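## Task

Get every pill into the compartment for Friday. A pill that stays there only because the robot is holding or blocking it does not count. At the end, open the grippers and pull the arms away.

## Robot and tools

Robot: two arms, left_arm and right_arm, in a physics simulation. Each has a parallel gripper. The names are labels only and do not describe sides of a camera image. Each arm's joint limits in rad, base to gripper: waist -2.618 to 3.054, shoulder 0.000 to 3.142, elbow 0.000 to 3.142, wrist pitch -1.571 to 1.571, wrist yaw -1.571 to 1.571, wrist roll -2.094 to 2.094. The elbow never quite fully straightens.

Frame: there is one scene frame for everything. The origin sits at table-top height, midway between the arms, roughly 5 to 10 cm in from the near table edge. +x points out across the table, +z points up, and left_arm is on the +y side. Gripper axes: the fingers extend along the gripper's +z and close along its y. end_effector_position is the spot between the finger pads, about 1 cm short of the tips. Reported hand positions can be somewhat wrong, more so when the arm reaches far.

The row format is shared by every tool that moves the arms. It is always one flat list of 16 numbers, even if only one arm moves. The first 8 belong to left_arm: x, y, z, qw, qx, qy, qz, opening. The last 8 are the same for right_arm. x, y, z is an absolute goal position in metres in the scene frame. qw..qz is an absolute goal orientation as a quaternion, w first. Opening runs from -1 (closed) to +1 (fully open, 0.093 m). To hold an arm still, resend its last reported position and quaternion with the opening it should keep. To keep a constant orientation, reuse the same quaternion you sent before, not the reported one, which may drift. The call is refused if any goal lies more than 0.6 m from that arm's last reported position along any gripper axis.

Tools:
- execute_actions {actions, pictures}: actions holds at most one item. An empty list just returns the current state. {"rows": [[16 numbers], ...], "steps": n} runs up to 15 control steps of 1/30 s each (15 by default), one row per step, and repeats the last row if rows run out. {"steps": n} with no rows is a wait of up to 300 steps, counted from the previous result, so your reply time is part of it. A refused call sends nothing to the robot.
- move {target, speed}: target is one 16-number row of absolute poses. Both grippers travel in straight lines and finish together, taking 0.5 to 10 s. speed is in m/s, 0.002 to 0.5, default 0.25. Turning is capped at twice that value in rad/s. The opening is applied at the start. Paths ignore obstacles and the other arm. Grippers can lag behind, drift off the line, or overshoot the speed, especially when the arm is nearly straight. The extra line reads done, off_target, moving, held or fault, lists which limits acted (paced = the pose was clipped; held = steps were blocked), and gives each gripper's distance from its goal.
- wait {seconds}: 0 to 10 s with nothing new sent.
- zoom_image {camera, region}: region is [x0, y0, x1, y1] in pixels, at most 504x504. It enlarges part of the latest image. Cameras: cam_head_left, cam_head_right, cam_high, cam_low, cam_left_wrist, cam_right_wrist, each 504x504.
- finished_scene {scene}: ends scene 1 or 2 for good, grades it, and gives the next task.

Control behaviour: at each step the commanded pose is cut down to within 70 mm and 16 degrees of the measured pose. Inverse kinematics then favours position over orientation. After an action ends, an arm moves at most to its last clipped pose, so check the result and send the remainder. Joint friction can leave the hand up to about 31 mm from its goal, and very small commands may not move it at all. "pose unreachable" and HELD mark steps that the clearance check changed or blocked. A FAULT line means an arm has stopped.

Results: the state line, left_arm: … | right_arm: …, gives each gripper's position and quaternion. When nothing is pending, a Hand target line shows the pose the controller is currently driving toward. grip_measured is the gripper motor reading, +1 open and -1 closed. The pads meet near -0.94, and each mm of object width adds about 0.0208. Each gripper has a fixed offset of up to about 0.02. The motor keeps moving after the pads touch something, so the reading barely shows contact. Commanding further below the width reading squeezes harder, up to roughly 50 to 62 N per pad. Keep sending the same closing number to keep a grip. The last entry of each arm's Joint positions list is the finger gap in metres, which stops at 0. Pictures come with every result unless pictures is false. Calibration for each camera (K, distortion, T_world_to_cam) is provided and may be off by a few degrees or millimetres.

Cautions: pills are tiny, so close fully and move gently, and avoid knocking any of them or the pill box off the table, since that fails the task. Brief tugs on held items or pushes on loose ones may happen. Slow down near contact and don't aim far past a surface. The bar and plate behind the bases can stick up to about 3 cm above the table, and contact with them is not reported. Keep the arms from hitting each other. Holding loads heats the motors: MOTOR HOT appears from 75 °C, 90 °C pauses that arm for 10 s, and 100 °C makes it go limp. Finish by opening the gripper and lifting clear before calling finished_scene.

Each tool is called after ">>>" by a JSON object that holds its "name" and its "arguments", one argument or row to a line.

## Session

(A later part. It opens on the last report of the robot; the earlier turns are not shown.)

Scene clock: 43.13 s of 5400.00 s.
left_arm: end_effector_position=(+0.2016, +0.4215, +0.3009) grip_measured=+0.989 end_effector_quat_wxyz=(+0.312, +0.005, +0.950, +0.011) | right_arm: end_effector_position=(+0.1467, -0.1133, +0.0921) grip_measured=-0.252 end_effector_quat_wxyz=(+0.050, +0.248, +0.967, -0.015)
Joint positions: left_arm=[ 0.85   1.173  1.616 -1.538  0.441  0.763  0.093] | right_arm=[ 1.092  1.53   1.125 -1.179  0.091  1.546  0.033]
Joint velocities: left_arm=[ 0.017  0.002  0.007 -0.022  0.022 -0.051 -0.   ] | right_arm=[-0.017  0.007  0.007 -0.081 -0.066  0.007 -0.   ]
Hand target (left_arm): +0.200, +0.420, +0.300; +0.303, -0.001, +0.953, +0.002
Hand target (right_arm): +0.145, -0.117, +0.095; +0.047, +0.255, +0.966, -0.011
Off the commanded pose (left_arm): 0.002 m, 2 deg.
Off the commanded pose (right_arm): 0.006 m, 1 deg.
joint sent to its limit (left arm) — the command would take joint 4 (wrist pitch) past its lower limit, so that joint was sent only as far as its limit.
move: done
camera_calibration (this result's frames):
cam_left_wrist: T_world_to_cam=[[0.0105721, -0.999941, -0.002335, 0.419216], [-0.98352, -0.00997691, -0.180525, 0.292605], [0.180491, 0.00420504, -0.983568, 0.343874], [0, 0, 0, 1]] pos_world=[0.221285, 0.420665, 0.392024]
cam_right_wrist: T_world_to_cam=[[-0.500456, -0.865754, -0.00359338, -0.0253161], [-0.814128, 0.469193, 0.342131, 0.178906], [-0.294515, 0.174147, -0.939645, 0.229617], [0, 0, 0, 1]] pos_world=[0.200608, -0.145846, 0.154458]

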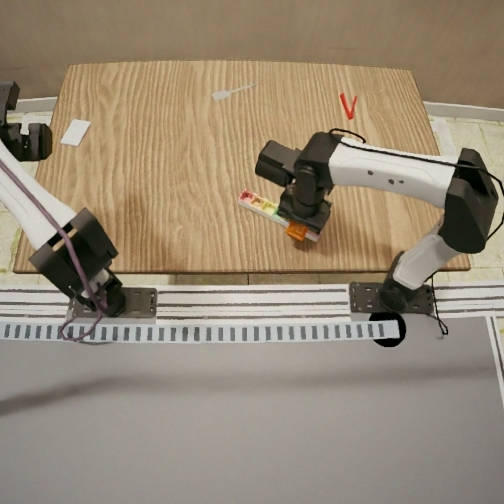

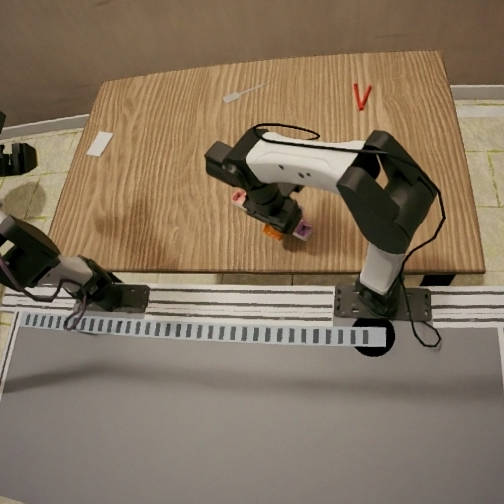

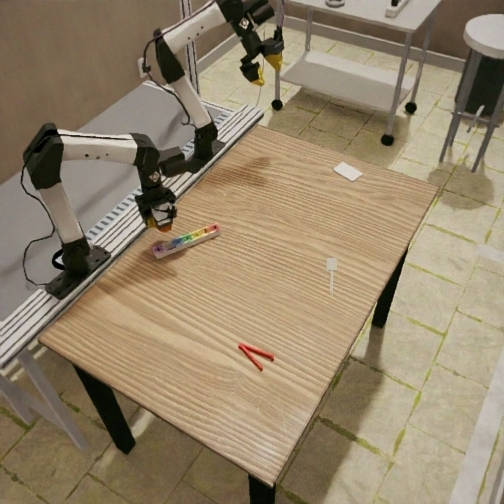

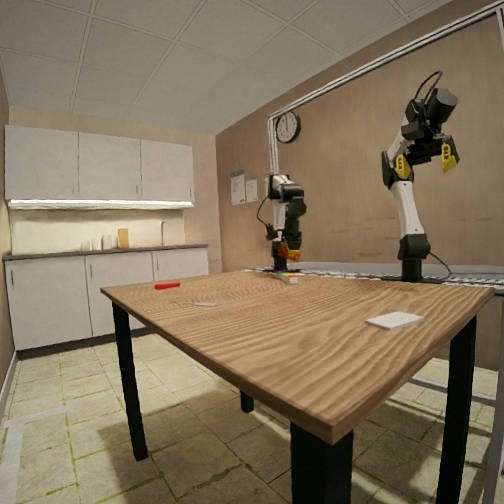

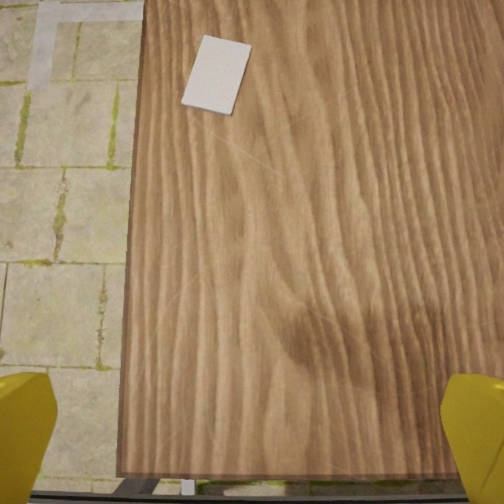

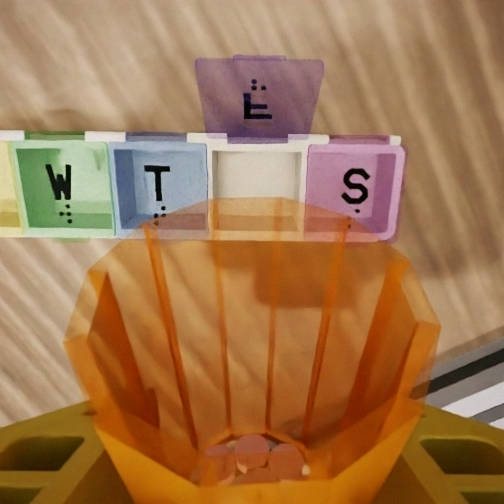

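>>> {"name": "move", "arguments": {
  "target": [0.2,0.42,0.3,0.3,0,0.95,0,1,0.138,-0.112,0.054,-0.126,0.248,0.96,0.033,-0.27],
  "speed": 0.05
}}

>>> {"name": "zoom_image", "arguments": {
  "camera": "cam_head_left",
  "region": [250,180,350,260]
}}

Scene clock: 47.40 s of 5400.00 s.
left_arm: end_effector_position=(+0.2016, +0.4215, +0.3009) grip_measured=+0.989 end_effector_quat_wxyz=(+0.312, +0.005, +0.950, +0.011) | right_arm: end_effector_position=(+0.1398, -0.1076, +0.0634) grip_measured=-0.252 end_effector_quat_wxyz=(-0.117, +0.246, +0.961, +0.040)
Joint positions: left_arm=[ 0.85   1.173  1.616 -1.538  0.441  0.763  0.093] | right_arm=[ 0.901  1.584  1.04  -1.076 -0.256  1.349  0.033]
Joint velocities: left_arm=[ 0.007 -0.017 -0.002 -0.022  0.051 -0.051 -0.002] | right_arm=[ 0.002 -0.007 -0.002 -0.051 -0.022  0.022 -0.001]
Hand target (left_arm): +0.200, +0.420, +0.300; +0.303, -0.001, +0.953, +0.002
Hand target (right_arm): +0.137, -0.111, +0.055; -0.127, +0.248, +0.960, +0.031
Off the commanded pose (left_arm): 0.002 m, 2 deg.
Off the commanded pose (right_arm): 0.011 m, 1 deg.
joint sent to its limit (left arm) — the command would take joint 4 (wrist pitch) past its lower limit, so that joint was sent only as far as its limit.
move: off_target (right_arm)
camera_calibration (this result's frames):
cam_left_wrist: T_world_to_cam=[[0.0105721, -0.999941, -0.002335, 0.419216], [-0.98352, -0.00997691, -0.180525, 0.292605], [0.180491, 0.00420504, -0.983568, 0.343874], [0, 0, 0, 1]] pos_world=[0.221285, 0.420665, 0.392024]
cam_right_wrist: T_world_to_cam=[[-0.502768, -0.864207, -0.0192767, -0.0223968], [-0.667057, 0.373696, 0.644504, 0.130425], [-0.549781, 0.336895, -0.764358, 0.241711], [0, 0, 0, 1]] pos_world=[0.208629, -0.149526, 0.100262]

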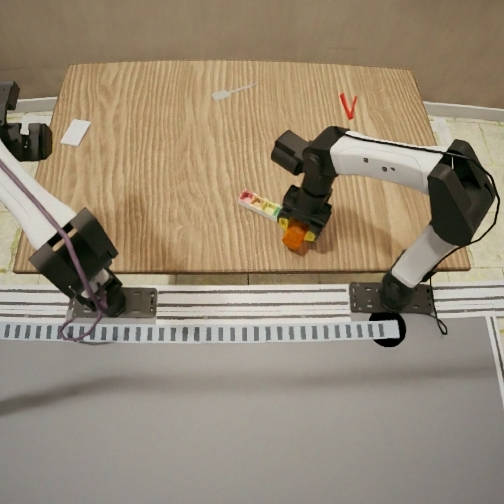

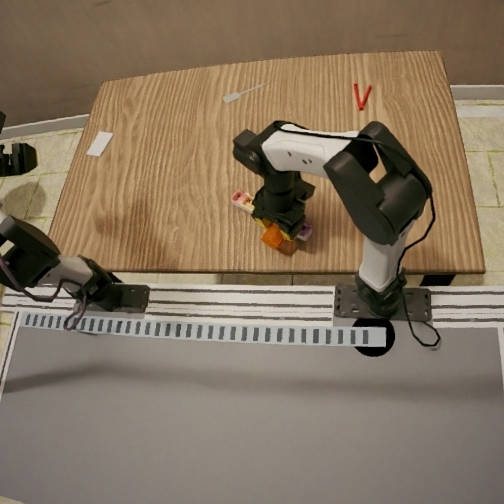

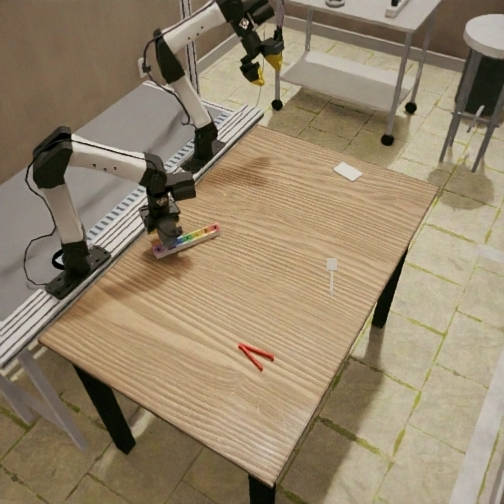

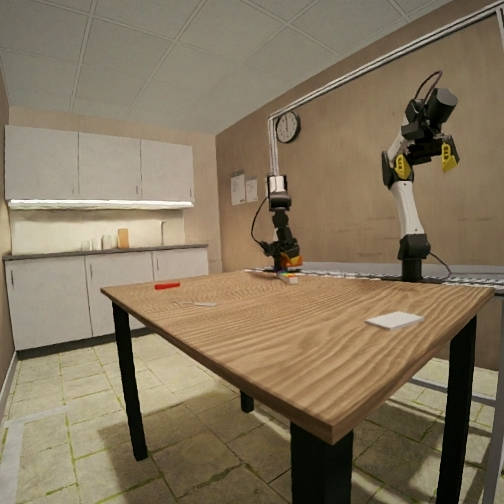

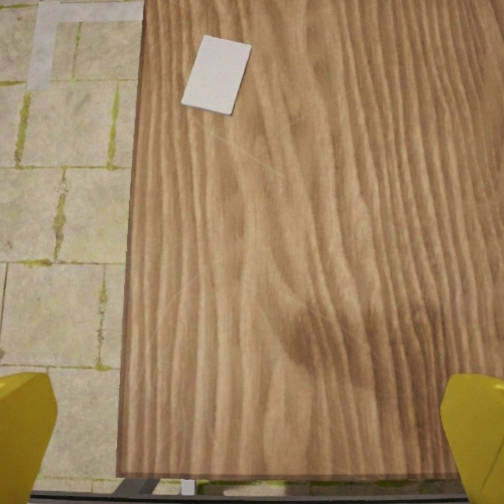

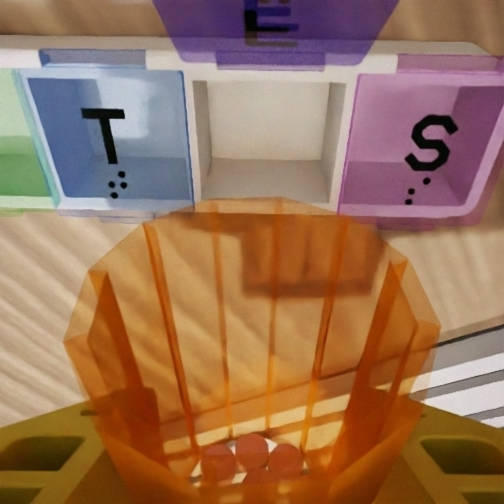

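Region (250, 180, 350, 260) of cam_head_left's 504x504 image, scaled by 5.040, with more detail than that image has; it fills the top 403 rows of this view, and the rest is white.

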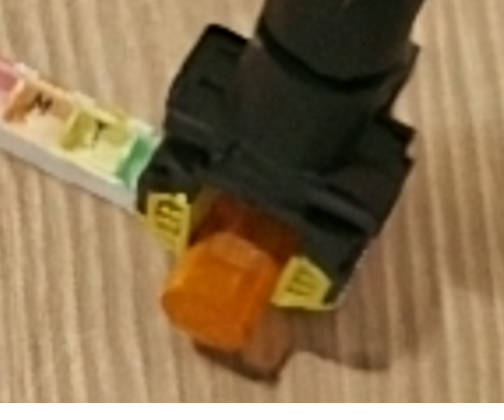

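>>> {"name": "move", "arguments": {
  "target": [0.2,0.42,0.3,0.3,0,0.95,0,1,0.146,-0.119,0.06,-0.251,0.241,0.935,0.065,-0.27],
  "speed": 0.03
}}

>>> {"name": "zoom_image", "arguments": {
  "camera": "cam_high",
  "region": [120,190,220,270]
}}

Scene clock: 54.20 s of 5400.00 s.
left_arm: end_effector_position=(+0.2016, +0.4215, +0.3009) grip_measured=+0.989 end_effector_quat_wxyz=(+0.312, +0.005, +0.950, +0.011) | right_arm: end_effector_position=(+0.1399, -0.1223, +0.0578) grip_measured=-0.252 end_effector_quat_wxyz=(-0.249, +0.241, +0.936, +0.057)
Joint positions: left_arm=[ 0.85   1.173  1.616 -1.538  0.441  0.763  0.093] | right_arm=[ 0.714  1.699  1.057 -1.177 -0.475  1.113  0.033]
Joint velocities: left_arm=[-0.022 -0.002  0.002 -0.037  0.066 -0.022  0.   ] | right_arm=[-0.007 -0.017  0.007 -0.022  0.037  0.007 -0.001]
Hand target (left_arm): +0.200, +0.420, +0.300; +0.303, -0.001, +0.953, +0.002
Hand target (right_arm): +0.146, -0.118, +0.061; -0.251, +0.241, +0.935, +0.064
Off the commanded pose (left_arm): 0.002 m, 2 deg.
Off the commanded pose (right_arm): 0.007 m, 1 deg.
joint sent to its limit (left arm) — the command would take joint 4 (wrist pitch) past its lower limit, so that joint was sent only as far as its limit.
move: done
camera_calibration (this result's frames):
cam_left_wrist: T_world_to_cam=[[0.0105721, -0.999941, -0.002335, 0.419216], [-0.98352, -0.00997691, -0.180525, 0.292605], [0.180491, 0.00420504, -0.983568, 0.343874], [0, 0, 0, 1]] pos_world=[0.221285, 0.420665, 0.392024]
cam_right_wrist: T_world_to_cam=[[-0.499698, -0.865999, 0.0186229, -0.0380214], [-0.481983, 0.295849, 0.824722, 0.0937777], [-0.719718, 0.403136, -0.565232, 0.262817], [0, 0, 0, 1]] pos_world=[0.215354, -0.166622, 0.0719204]

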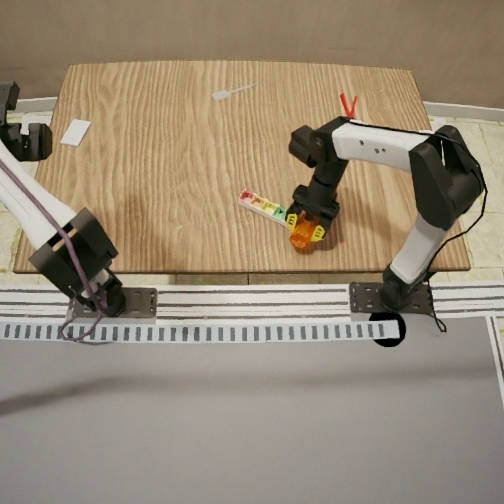

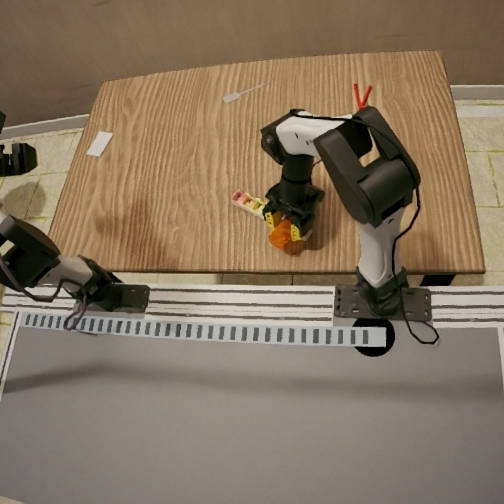

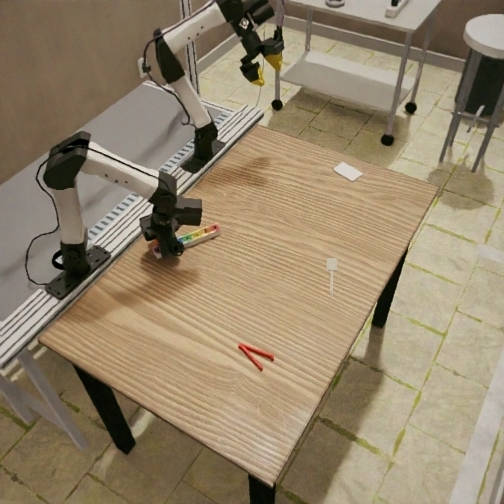

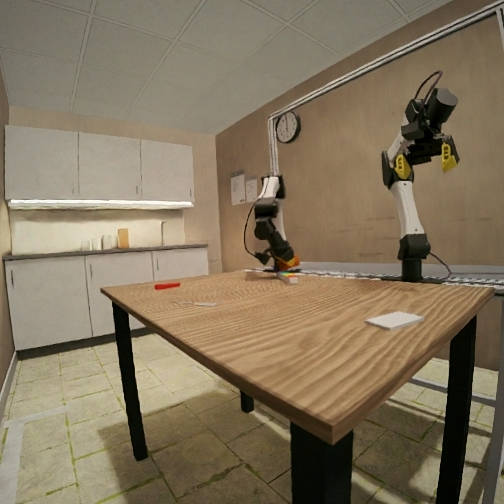

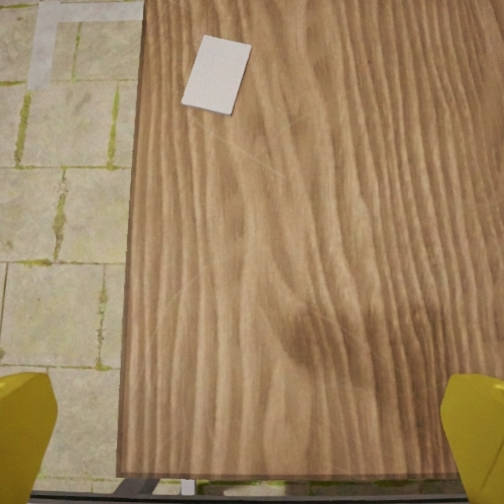

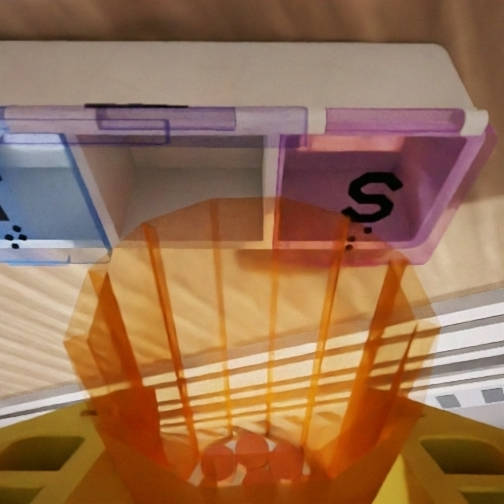

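Region (120, 190, 220, 270) of cam_high's 504x504 image, scaled by 5.040, with more detail than that image has; it fills the top 403 rows of this view, and the rest is white.

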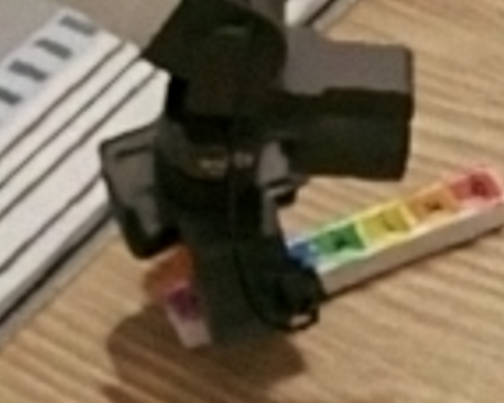

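Shift 1 cm toward Thursday.

>>> {"name": "move", "arguments": {
  "target": [0.2,0.42,0.3,0.3,0,0.95,0,1,0.152,-0.11,0.064,-0.251,0.241,0.935,0.065,-0.27],
  "speed": 0.015
}}

Scene clock: 55.97 s of 5400.00 s.
left_arm: end_effector_position=(+0.2016, +0.4215, +0.3009) grip_measured=+0.989 end_effector_quat_wxyz=(+0.312, +0.005, +0.950, +0.011) | right_arm: end_effector_position=(+0.1479, -0.1151, +0.0615) grip_measured=-0.252 end_effector_quat_wxyz=(-0.249, +0.240, +0.936, +0.062)
Joint positions: left_arm=[ 0.85   1.173  1.616 -1.538  0.441  0.763  0.093] | right_arm=[ 0.714  1.725  1.104 -1.189 -0.479  1.112  0.033]
Joint velocities: left_arm=[ 0.007 -0.012 -0.002  0.066  0.022 -0.007 -0.001] | right_arm=[-0.002  0.017 -0.002 -0.022 -0.007  0.007  0.   ]
Hand target (left_arm): +0.200, +0.420, +0.300; +0.303, -0.001, +0.953, +0.002
Hand target (right_arm): +0.152, -0.110, +0.064; -0.251, +0.241, +0.935, +0.065
Off the commanded pose (left_arm): 0.002 m, 2 deg.
Off the commanded pose (right_arm): 0.007 m, 0 deg.
joint sent to its limit (left arm) — the command would take joint 4 (wrist pitch) past its lower limit, so that joint was sent only as far as its limit.
move: done
camera_calibration (this result's frames):
cam_left_wrist: T_world_to_cam=[[0.0105721, -0.999941, -0.002335, 0.419216], [-0.98352, -0.00997691, -0.180525, 0.292605], [0.180491, 0.00420504, -0.983568, 0.343874], [0, 0, 0, 1]] pos_world=[0.221285, 0.420665, 0.392024]
cam_right_wrist: T_world_to_cam=[[-0.499161, -0.86647, 0.00822357, -0.0273536], [-0.485723, 0.287652, 0.825427, 0.0920317], [-0.717573, 0.408027, -0.564449, 0.267955], [0, 0, 0, 1]] pos_world=[0.223325, -0.159507, 0.0755063]

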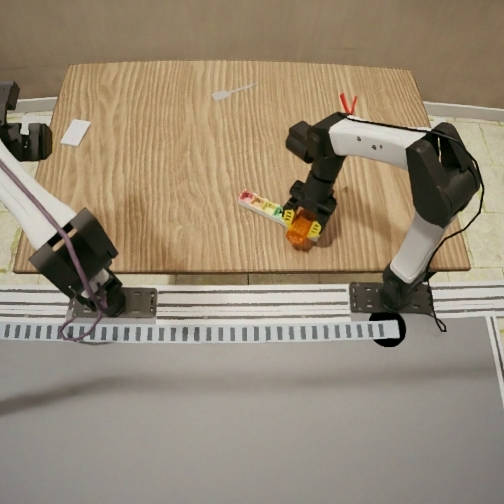

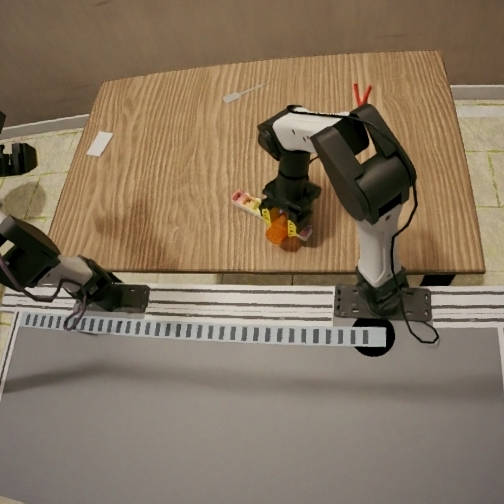

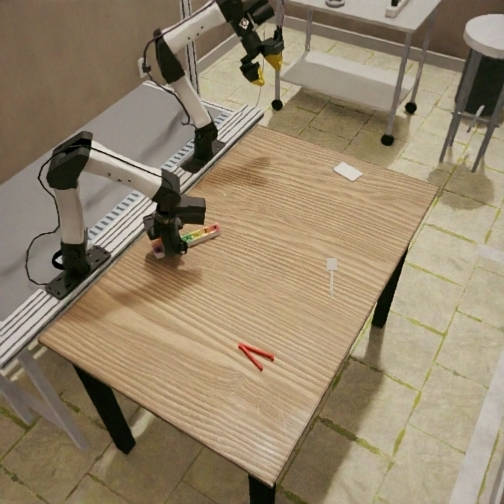

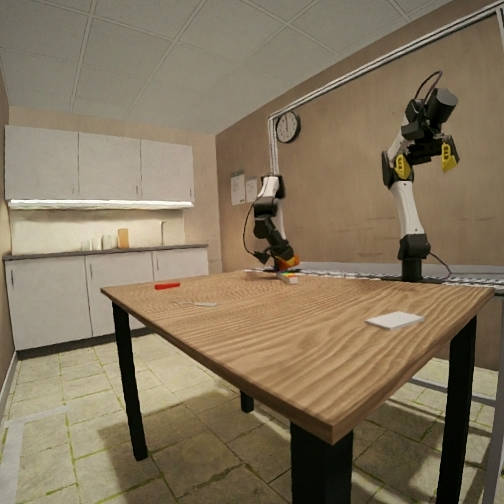

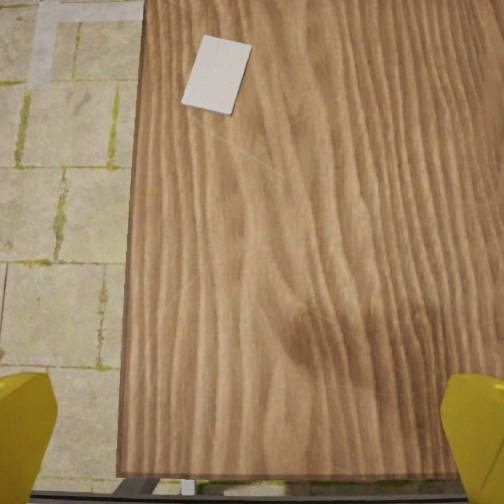

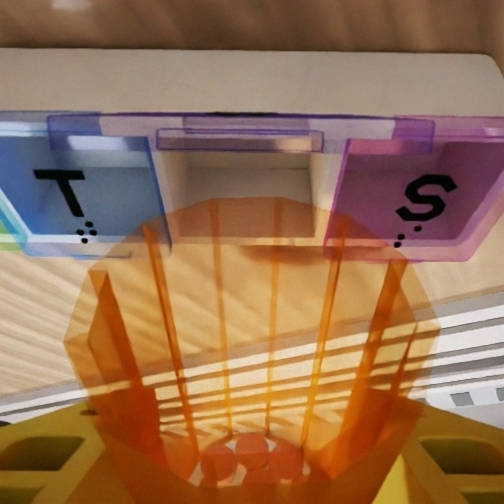

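>>> {"name": "move", "arguments": {
  "target": [0.2,0.42,0.3,0.3,0,0.95,0,1,0.158,-0.111,0.068,-0.315,0.236,0.915,0.081,-0.27],
  "speed": 0.025
}}

Scene clock: 59.47 s of 5400.00 s.
left_arm: end_effector_position=(+0.2016, +0.4215, +0.3009) grip_measured=+0.989 end_effector_quat_wxyz=(+0.312, +0.005, +0.950, +0.011) | right_arm: end_effector_position=(+0.1518, -0.1140, +0.0660) grip_measured=-0.252 end_effector_quat_wxyz=(-0.313, +0.236, +0.917, +0.074)
Joint positions: left_arm=[ 0.85   1.173  1.616 -1.538  0.441  0.763  0.093] | right_arm=[ 0.65   1.82   1.171 -1.284 -0.576  1.001  0.033]
Joint velocities: left_arm=[ 0.002 -0.002 -0.022 -0.022 -0.022  0.007 -0.001] | right_arm=[-0.007  0.002 -0.012 -0.007 -0.037 -0.022 -0.001]
Hand target (left_arm): +0.200, +0.420, +0.300; +0.303, -0.001, +0.953, +0.002
Hand target (right_arm): +0.158, -0.111, +0.069; -0.315, +0.236, +0.916, +0.081
Off the commanded pose (left_arm): 0.002 m, 2 deg.
Off the commanded pose (right_arm): 0.007 m, 1 deg.
joint sent to its limit (left arm) — the command would take joint 4 (wrist pitch) past its lower limit, so that joint was sent only as far as its limit.
move: done
camera_calibration (this result's frames):
cam_left_wrist: T_world_to_cam=[[0.0105721, -0.999941, -0.002335, 0.419216], [-0.98352, -0.00997691, -0.180525, 0.292605], [0.180491, 0.00420504, -0.983568, 0.343874], [0, 0, 0, 1]] pos_world=[0.221285, 0.420665, 0.392024]
cam_right_wrist: T_world_to_cam=[[-0.49705, -0.867466, 0.0210806, -0.0257919], [-0.378106, 0.23839, 0.894543, 0.0633584], [-0.78101, 0.436662, -0.446485, 0.27797], [0, 0, 0, 1]] pos_world=[0.228234, -0.158857, 0.0679766]

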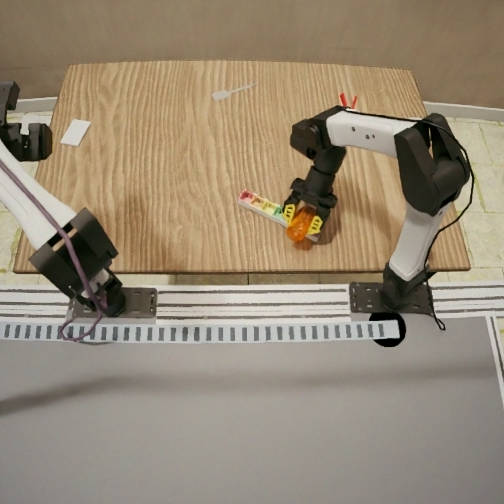

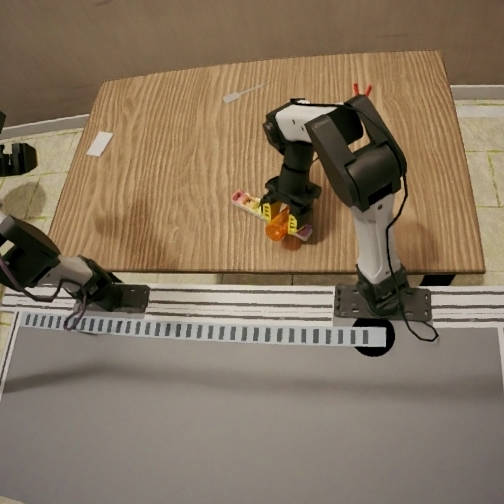

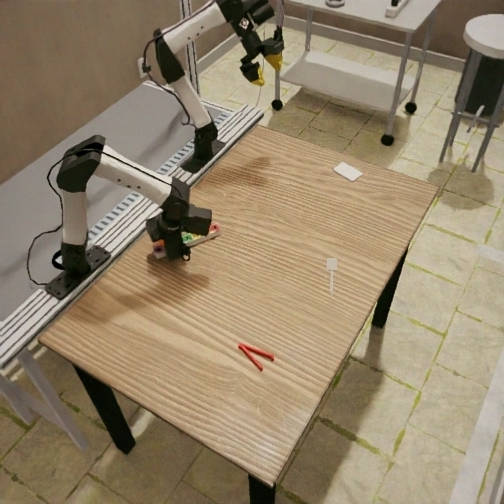

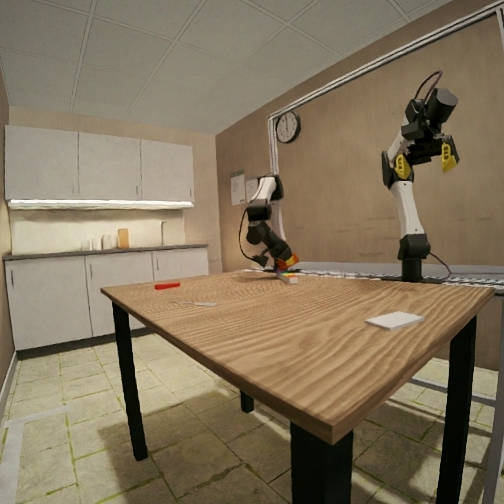

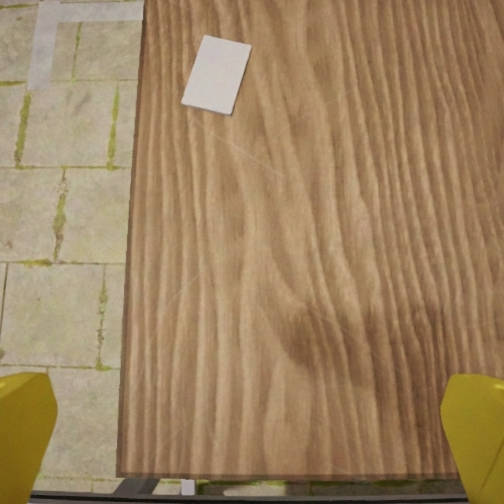

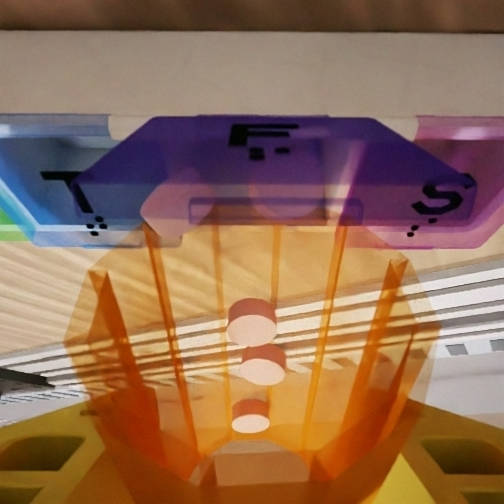

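>>> {"name": "wait", "arguments": {
  "seconds": 1.5
}}

Scene clock: 61.60 s of 5400.00 s.
left_arm: end_effector_position=(+0.2016, +0.4215, +0.3009) grip_measured=+0.989 end_effector_quat_wxyz=(+0.312, +0.005, +0.950, +0.011) | right_arm: end_effector_position=(+0.1514, -0.1141, +0.0663) grip_measured=-0.252 end_effector_quat_wxyz=(-0.314, +0.235, +0.917, +0.074)
Joint positions: left_arm=[ 0.85   1.173  1.616 -1.538  0.441  0.763  0.093] | right_arm=[ 0.65   1.82   1.171 -1.286 -0.577  0.999  0.033]
Joint velocities: left_arm=[ 0.002  0.002 -0.002  0.007 -0.081 -0.037 -0.   ] | right_arm=[-0.002  0.012 -0.007  0.095 -0.007 -0.066  0.   ]
Hand target (left_arm): +0.200, +0.420, +0.300; +0.303, -0.001, +0.953, +0.002
Hand target (right_arm): +0.158, -0.111, +0.069; -0.315, +0.236, +0.916, +0.081
Off the commanded pose (left_arm): 0.002 m, 2 deg.
Off the commanded pose (right_arm): 0.007 m, 1 deg.
Steps of this call (steps 1 to 64: nothing new was sent). Readings (end_effector_position):
1: left_arm (+0.2016, +0.4215, +0.3009) | right_arm (+0.1518, -0.1140, +0.0661)
2: left_arm (+0.2016, +0.4215, +0.3009) | right_arm (+0.1517, -0.1140, +0.0662)
4: left_arm (+0.2016, +0.4215, +0.3009) | right_arm (+0.1516, -0.1140, +0.0662)
8: left_arm (+0.2016, +0.4215, +0.3009) | right_arm (+0.1515, -0.1141, +0.0662)
64: the state above
camera_calibration (this result's frames):
cam_left_wrist: T_world_to_cam=[[0.0105721, -0.999941, -0.002335, 0.419216], [-0.98352, -0.00997691, -0.180525, 0.292605], [0.180491, 0.00420504, -0.983568, 0.343874], [0, 0, 0, 1]] pos_world=[0.221285, 0.420665, 0.392024]
cam_right_wrist: T_world_to_cam=[[-0.496422, -0.867821, 0.0212427, -0.0261548], [-0.376522, 0.237303, 0.895499, 0.0625407], [-0.782174, 0.436547, -0.444556, 0.277818], [0, 0, 0, 1]] pos_world=[0.227866, -0.158819, 0.0680559]

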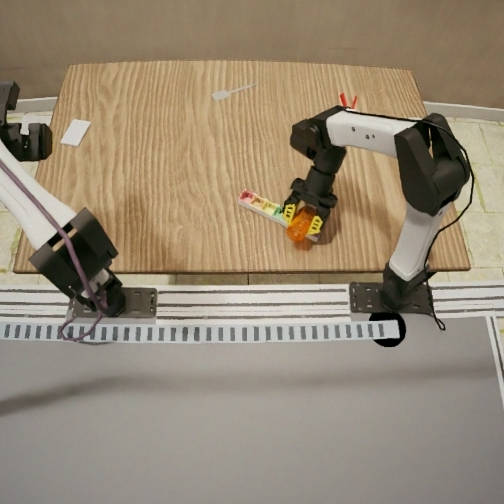

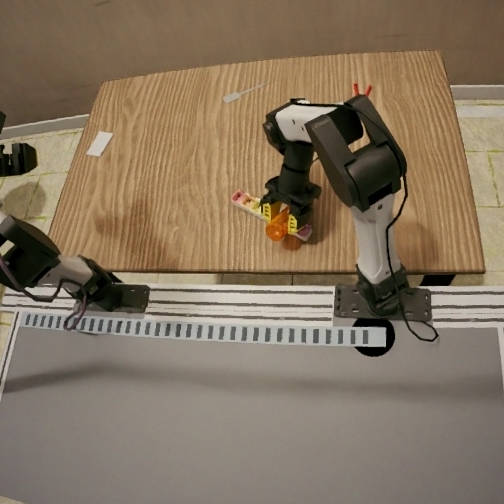

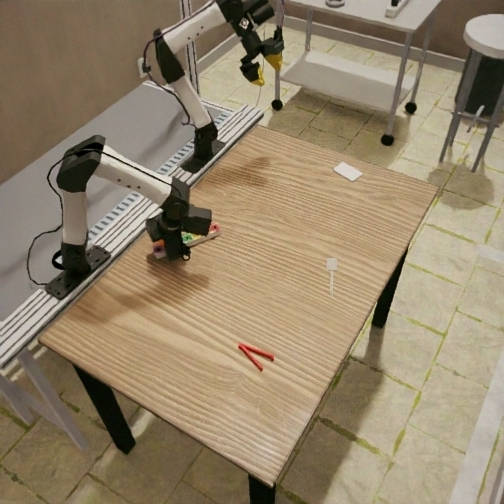

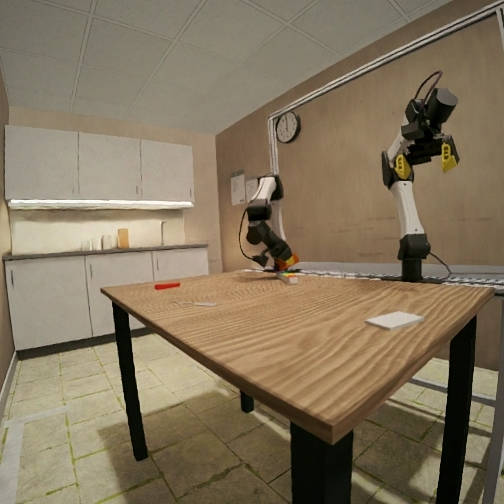

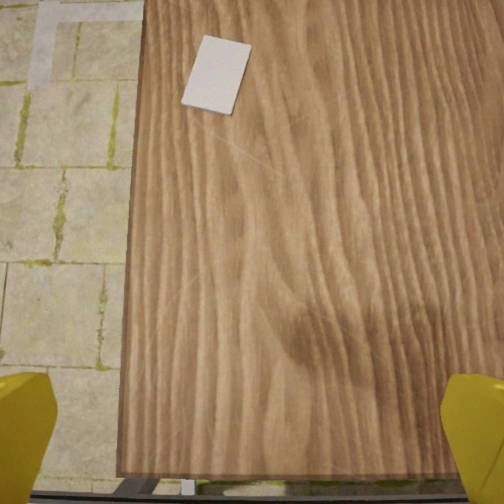

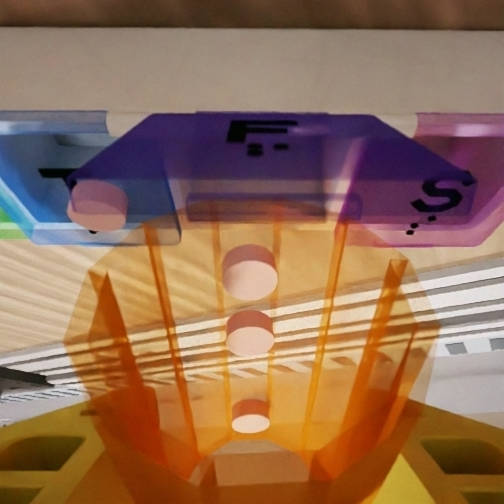

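>>> {"name": "move", "arguments": {
  "target": [0.2,0.42,0.3,0.3,0,0.95,0,1,0.16,-0.115,0.071,-0.363,0.232,0.897,0.094,-0.27],
  "speed": 0.015
}}

Scene clock: 65.87 s of 5400.00 s.
left_arm: end_effector_position=(+0.2016, +0.4215, +0.3009) grip_measured=+0.989 end_effector_quat_wxyz=(+0.312, +0.005, +0.950, +0.011) | right_arm: end_effector_position=(+0.1536, -0.1178, +0.0691) grip_measured=-0.252 end_effector_quat_wxyz=(-0.362, +0.231, +0.899, +0.087)
Joint positions: left_arm=[ 0.85   1.173  1.616 -1.538  0.441  0.763  0.093] | right_arm=[ 0.595  1.885  1.204 -1.363 -0.641  0.895  0.033]
Joint velocities: left_arm=[-0.007 -0.017  0.017  0.022 -0.037 -0.051 -0.   ] | right_arm=[-0.017  0.002 -0.002 -0.007 -0.081 -0.007 -0.001]
Hand target (left_arm): +0.200, +0.420, +0.300; +0.303, -0.001, +0.953, +0.002
Hand target (right_arm): +0.160, -0.115, +0.071; -0.363, +0.232, +0.897, +0.094
Off the commanded pose (left_arm): 0.002 m, 2 deg.
Off the commanded pose (right_arm): 0.007 m, 1 deg.
joint sent to its limit (left arm) — the command would take joint 4 (wrist pitch) past its lower limit, so that joint was sent only as far as its limit.
move: done
camera_calibration (this result's frames):
cam_left_wrist: T_world_to_cam=[[0.0105721, -0.999941, -0.002335, 0.419216], [-0.98352, -0.00997691, -0.180525, 0.292605], [0.180491, 0.00420504, -0.983568, 0.343874], [0, 0, 0, 1]] pos_world=[0.221285, 0.420665, 0.392024]
cam_right_wrist: T_world_to_cam=[[-0.49604, -0.868, 0.0228238, -0.0286059], [-0.291472, 0.191214, 0.937273, 0.0403275], [-0.817917, 0.458272, -0.347847, 0.283734], [0, 0, 0, 1]] pos_world=[0.229636, -0.162569, 0.0615512]

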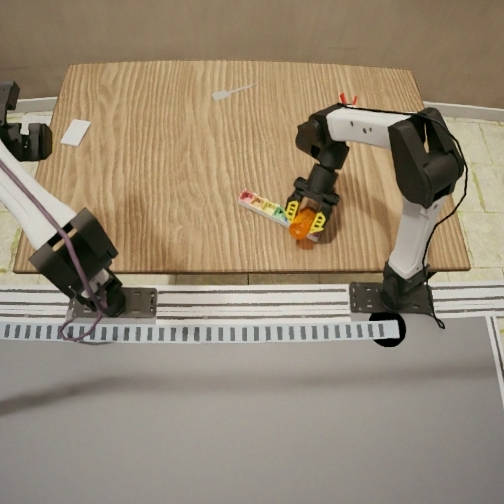

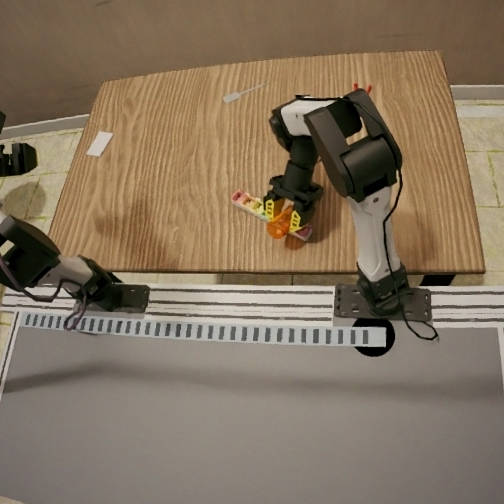

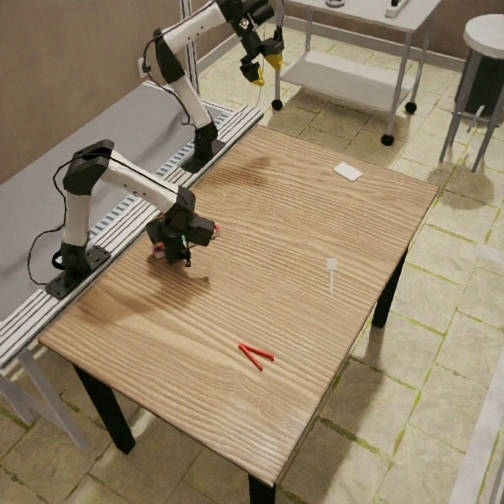

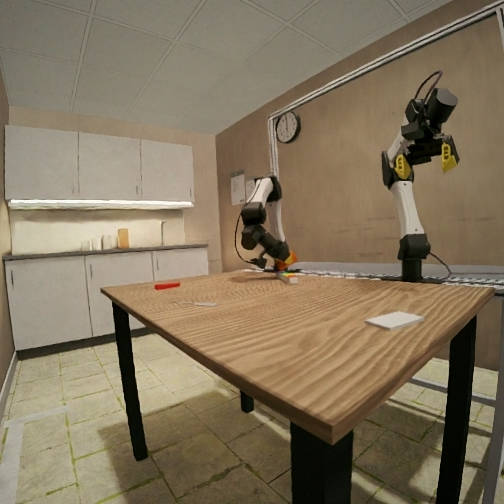

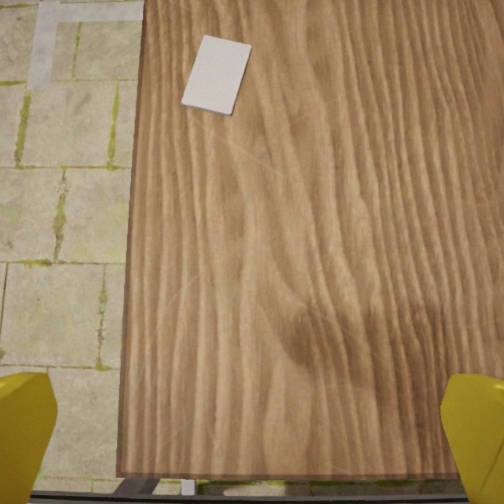

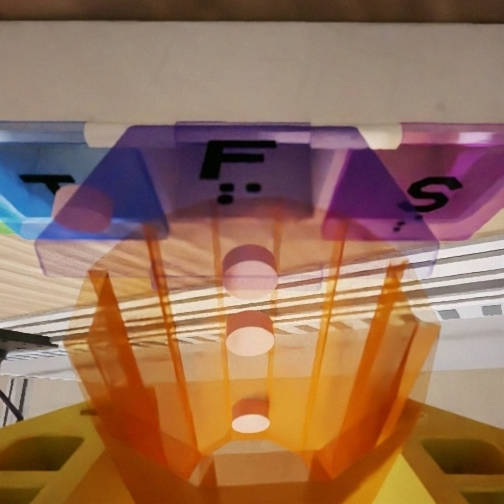

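>>> {"name": "move", "arguments": {
  "target": [0.2,0.42,0.3,0.3,0,0.95,0,1,0.167,-0.117,0.075,-0.439,0.223,0.862,0.113,-0.27],
  "speed": 0.02
}}

Scene clock: 71.07 s of 5400.00 s.
left_arm: end_effector_position=(+0.2016, +0.4215, +0.3009) grip_measured=+0.989 end_effector_quat_wxyz=(+0.312, +0.005, +0.950, +0.011) | right_arm: end_effector_position=(+0.1607, -0.1190, +0.0741) grip_measured=-0.252 end_effector_quat_wxyz=(-0.439, +0.222, +0.864, +0.105)
Joint positions: left_arm=[ 0.85   1.173  1.616 -1.538  0.441  0.763  0.093] | right_arm=[ 0.527  2.025  1.292 -1.516 -0.728  0.721  0.033]
Joint velocities: left_arm=[-0.002 -0.017 -0.007  0.007 -0.037  0.022 -0.001] | right_arm=[-0.017  0.007 -0.002 -0.095  0.022  0.051  0.001]
Hand target (left_arm): +0.200, +0.420, +0.300; +0.303, -0.001, +0.953, +0.002
Hand target (right_arm): +0.167, -0.116, +0.076; -0.439, +0.223, +0.863, +0.113
Off the commanded pose (left_arm): 0.002 m, 2 deg.
Off the commanded pose (right_arm): 0.007 m, 1 deg.
joint sent to its limit (left arm) — the command would take joint 4 (wrist pitch) past its lower limit, so that joint was sent only as far as its limit.
move: done
camera_calibration (this result's frames):
cam_left_wrist: T_world_to_cam=[[0.0105721, -0.999941, -0.002335, 0.419216], [-0.98352, -0.00997691, -0.180525, 0.292605], [0.180491, 0.00420504, -0.983568, 0.343874], [0, 0, 0, 1]] pos_world=[0.221285, 0.420665, 0.392024]
cam_right_wrist: T_world_to_cam=[[-0.491701, -0.870338, 0.0272447, -0.027467], [-0.144248, 0.11227, 0.983152, 0.00155412], [-0.858733, 0.479487, -0.180748, 0.288523], [0, 0, 0, 1]] pos_world=[0.234483, -0.162423, 0.0513702]

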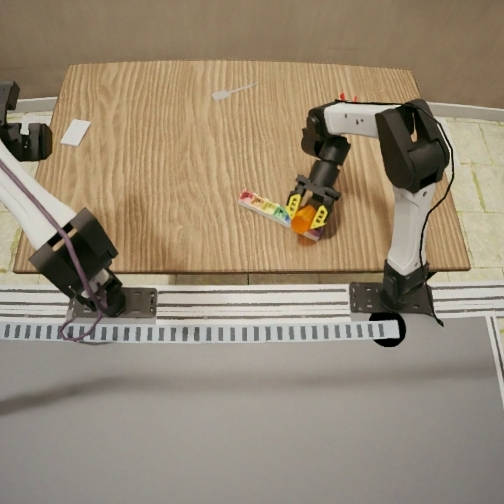

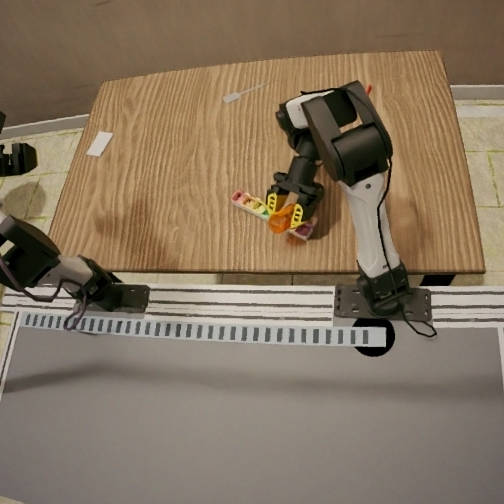

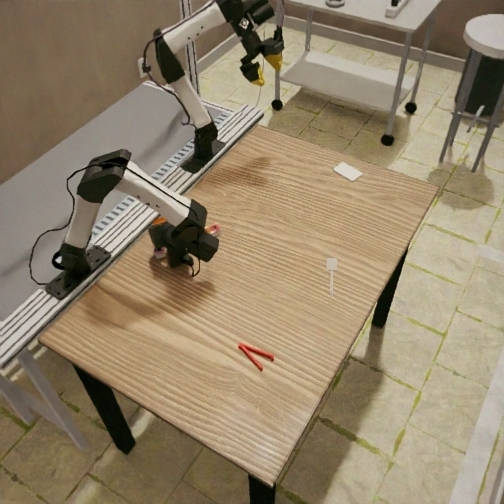

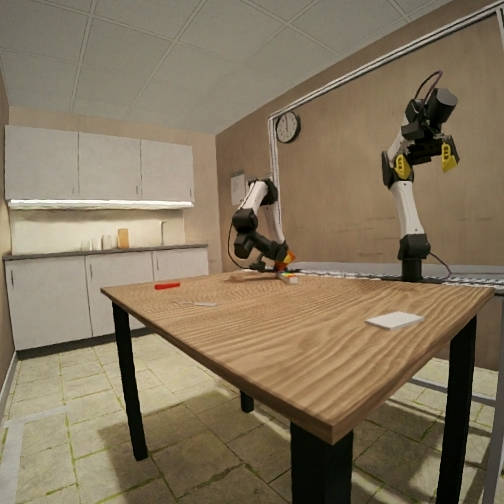

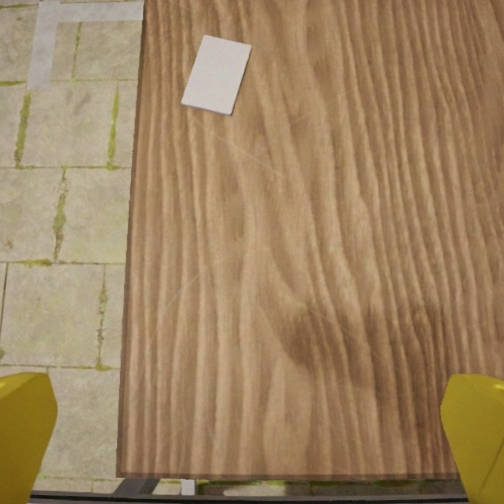

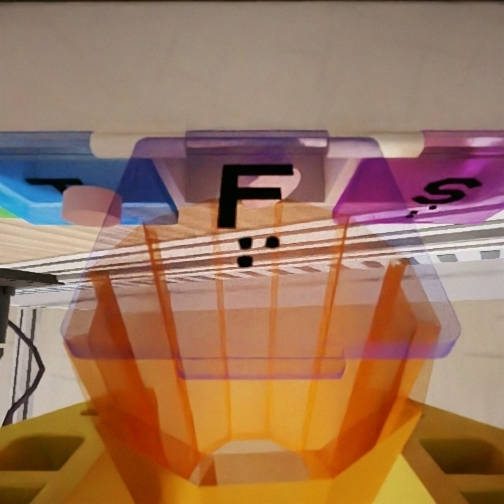

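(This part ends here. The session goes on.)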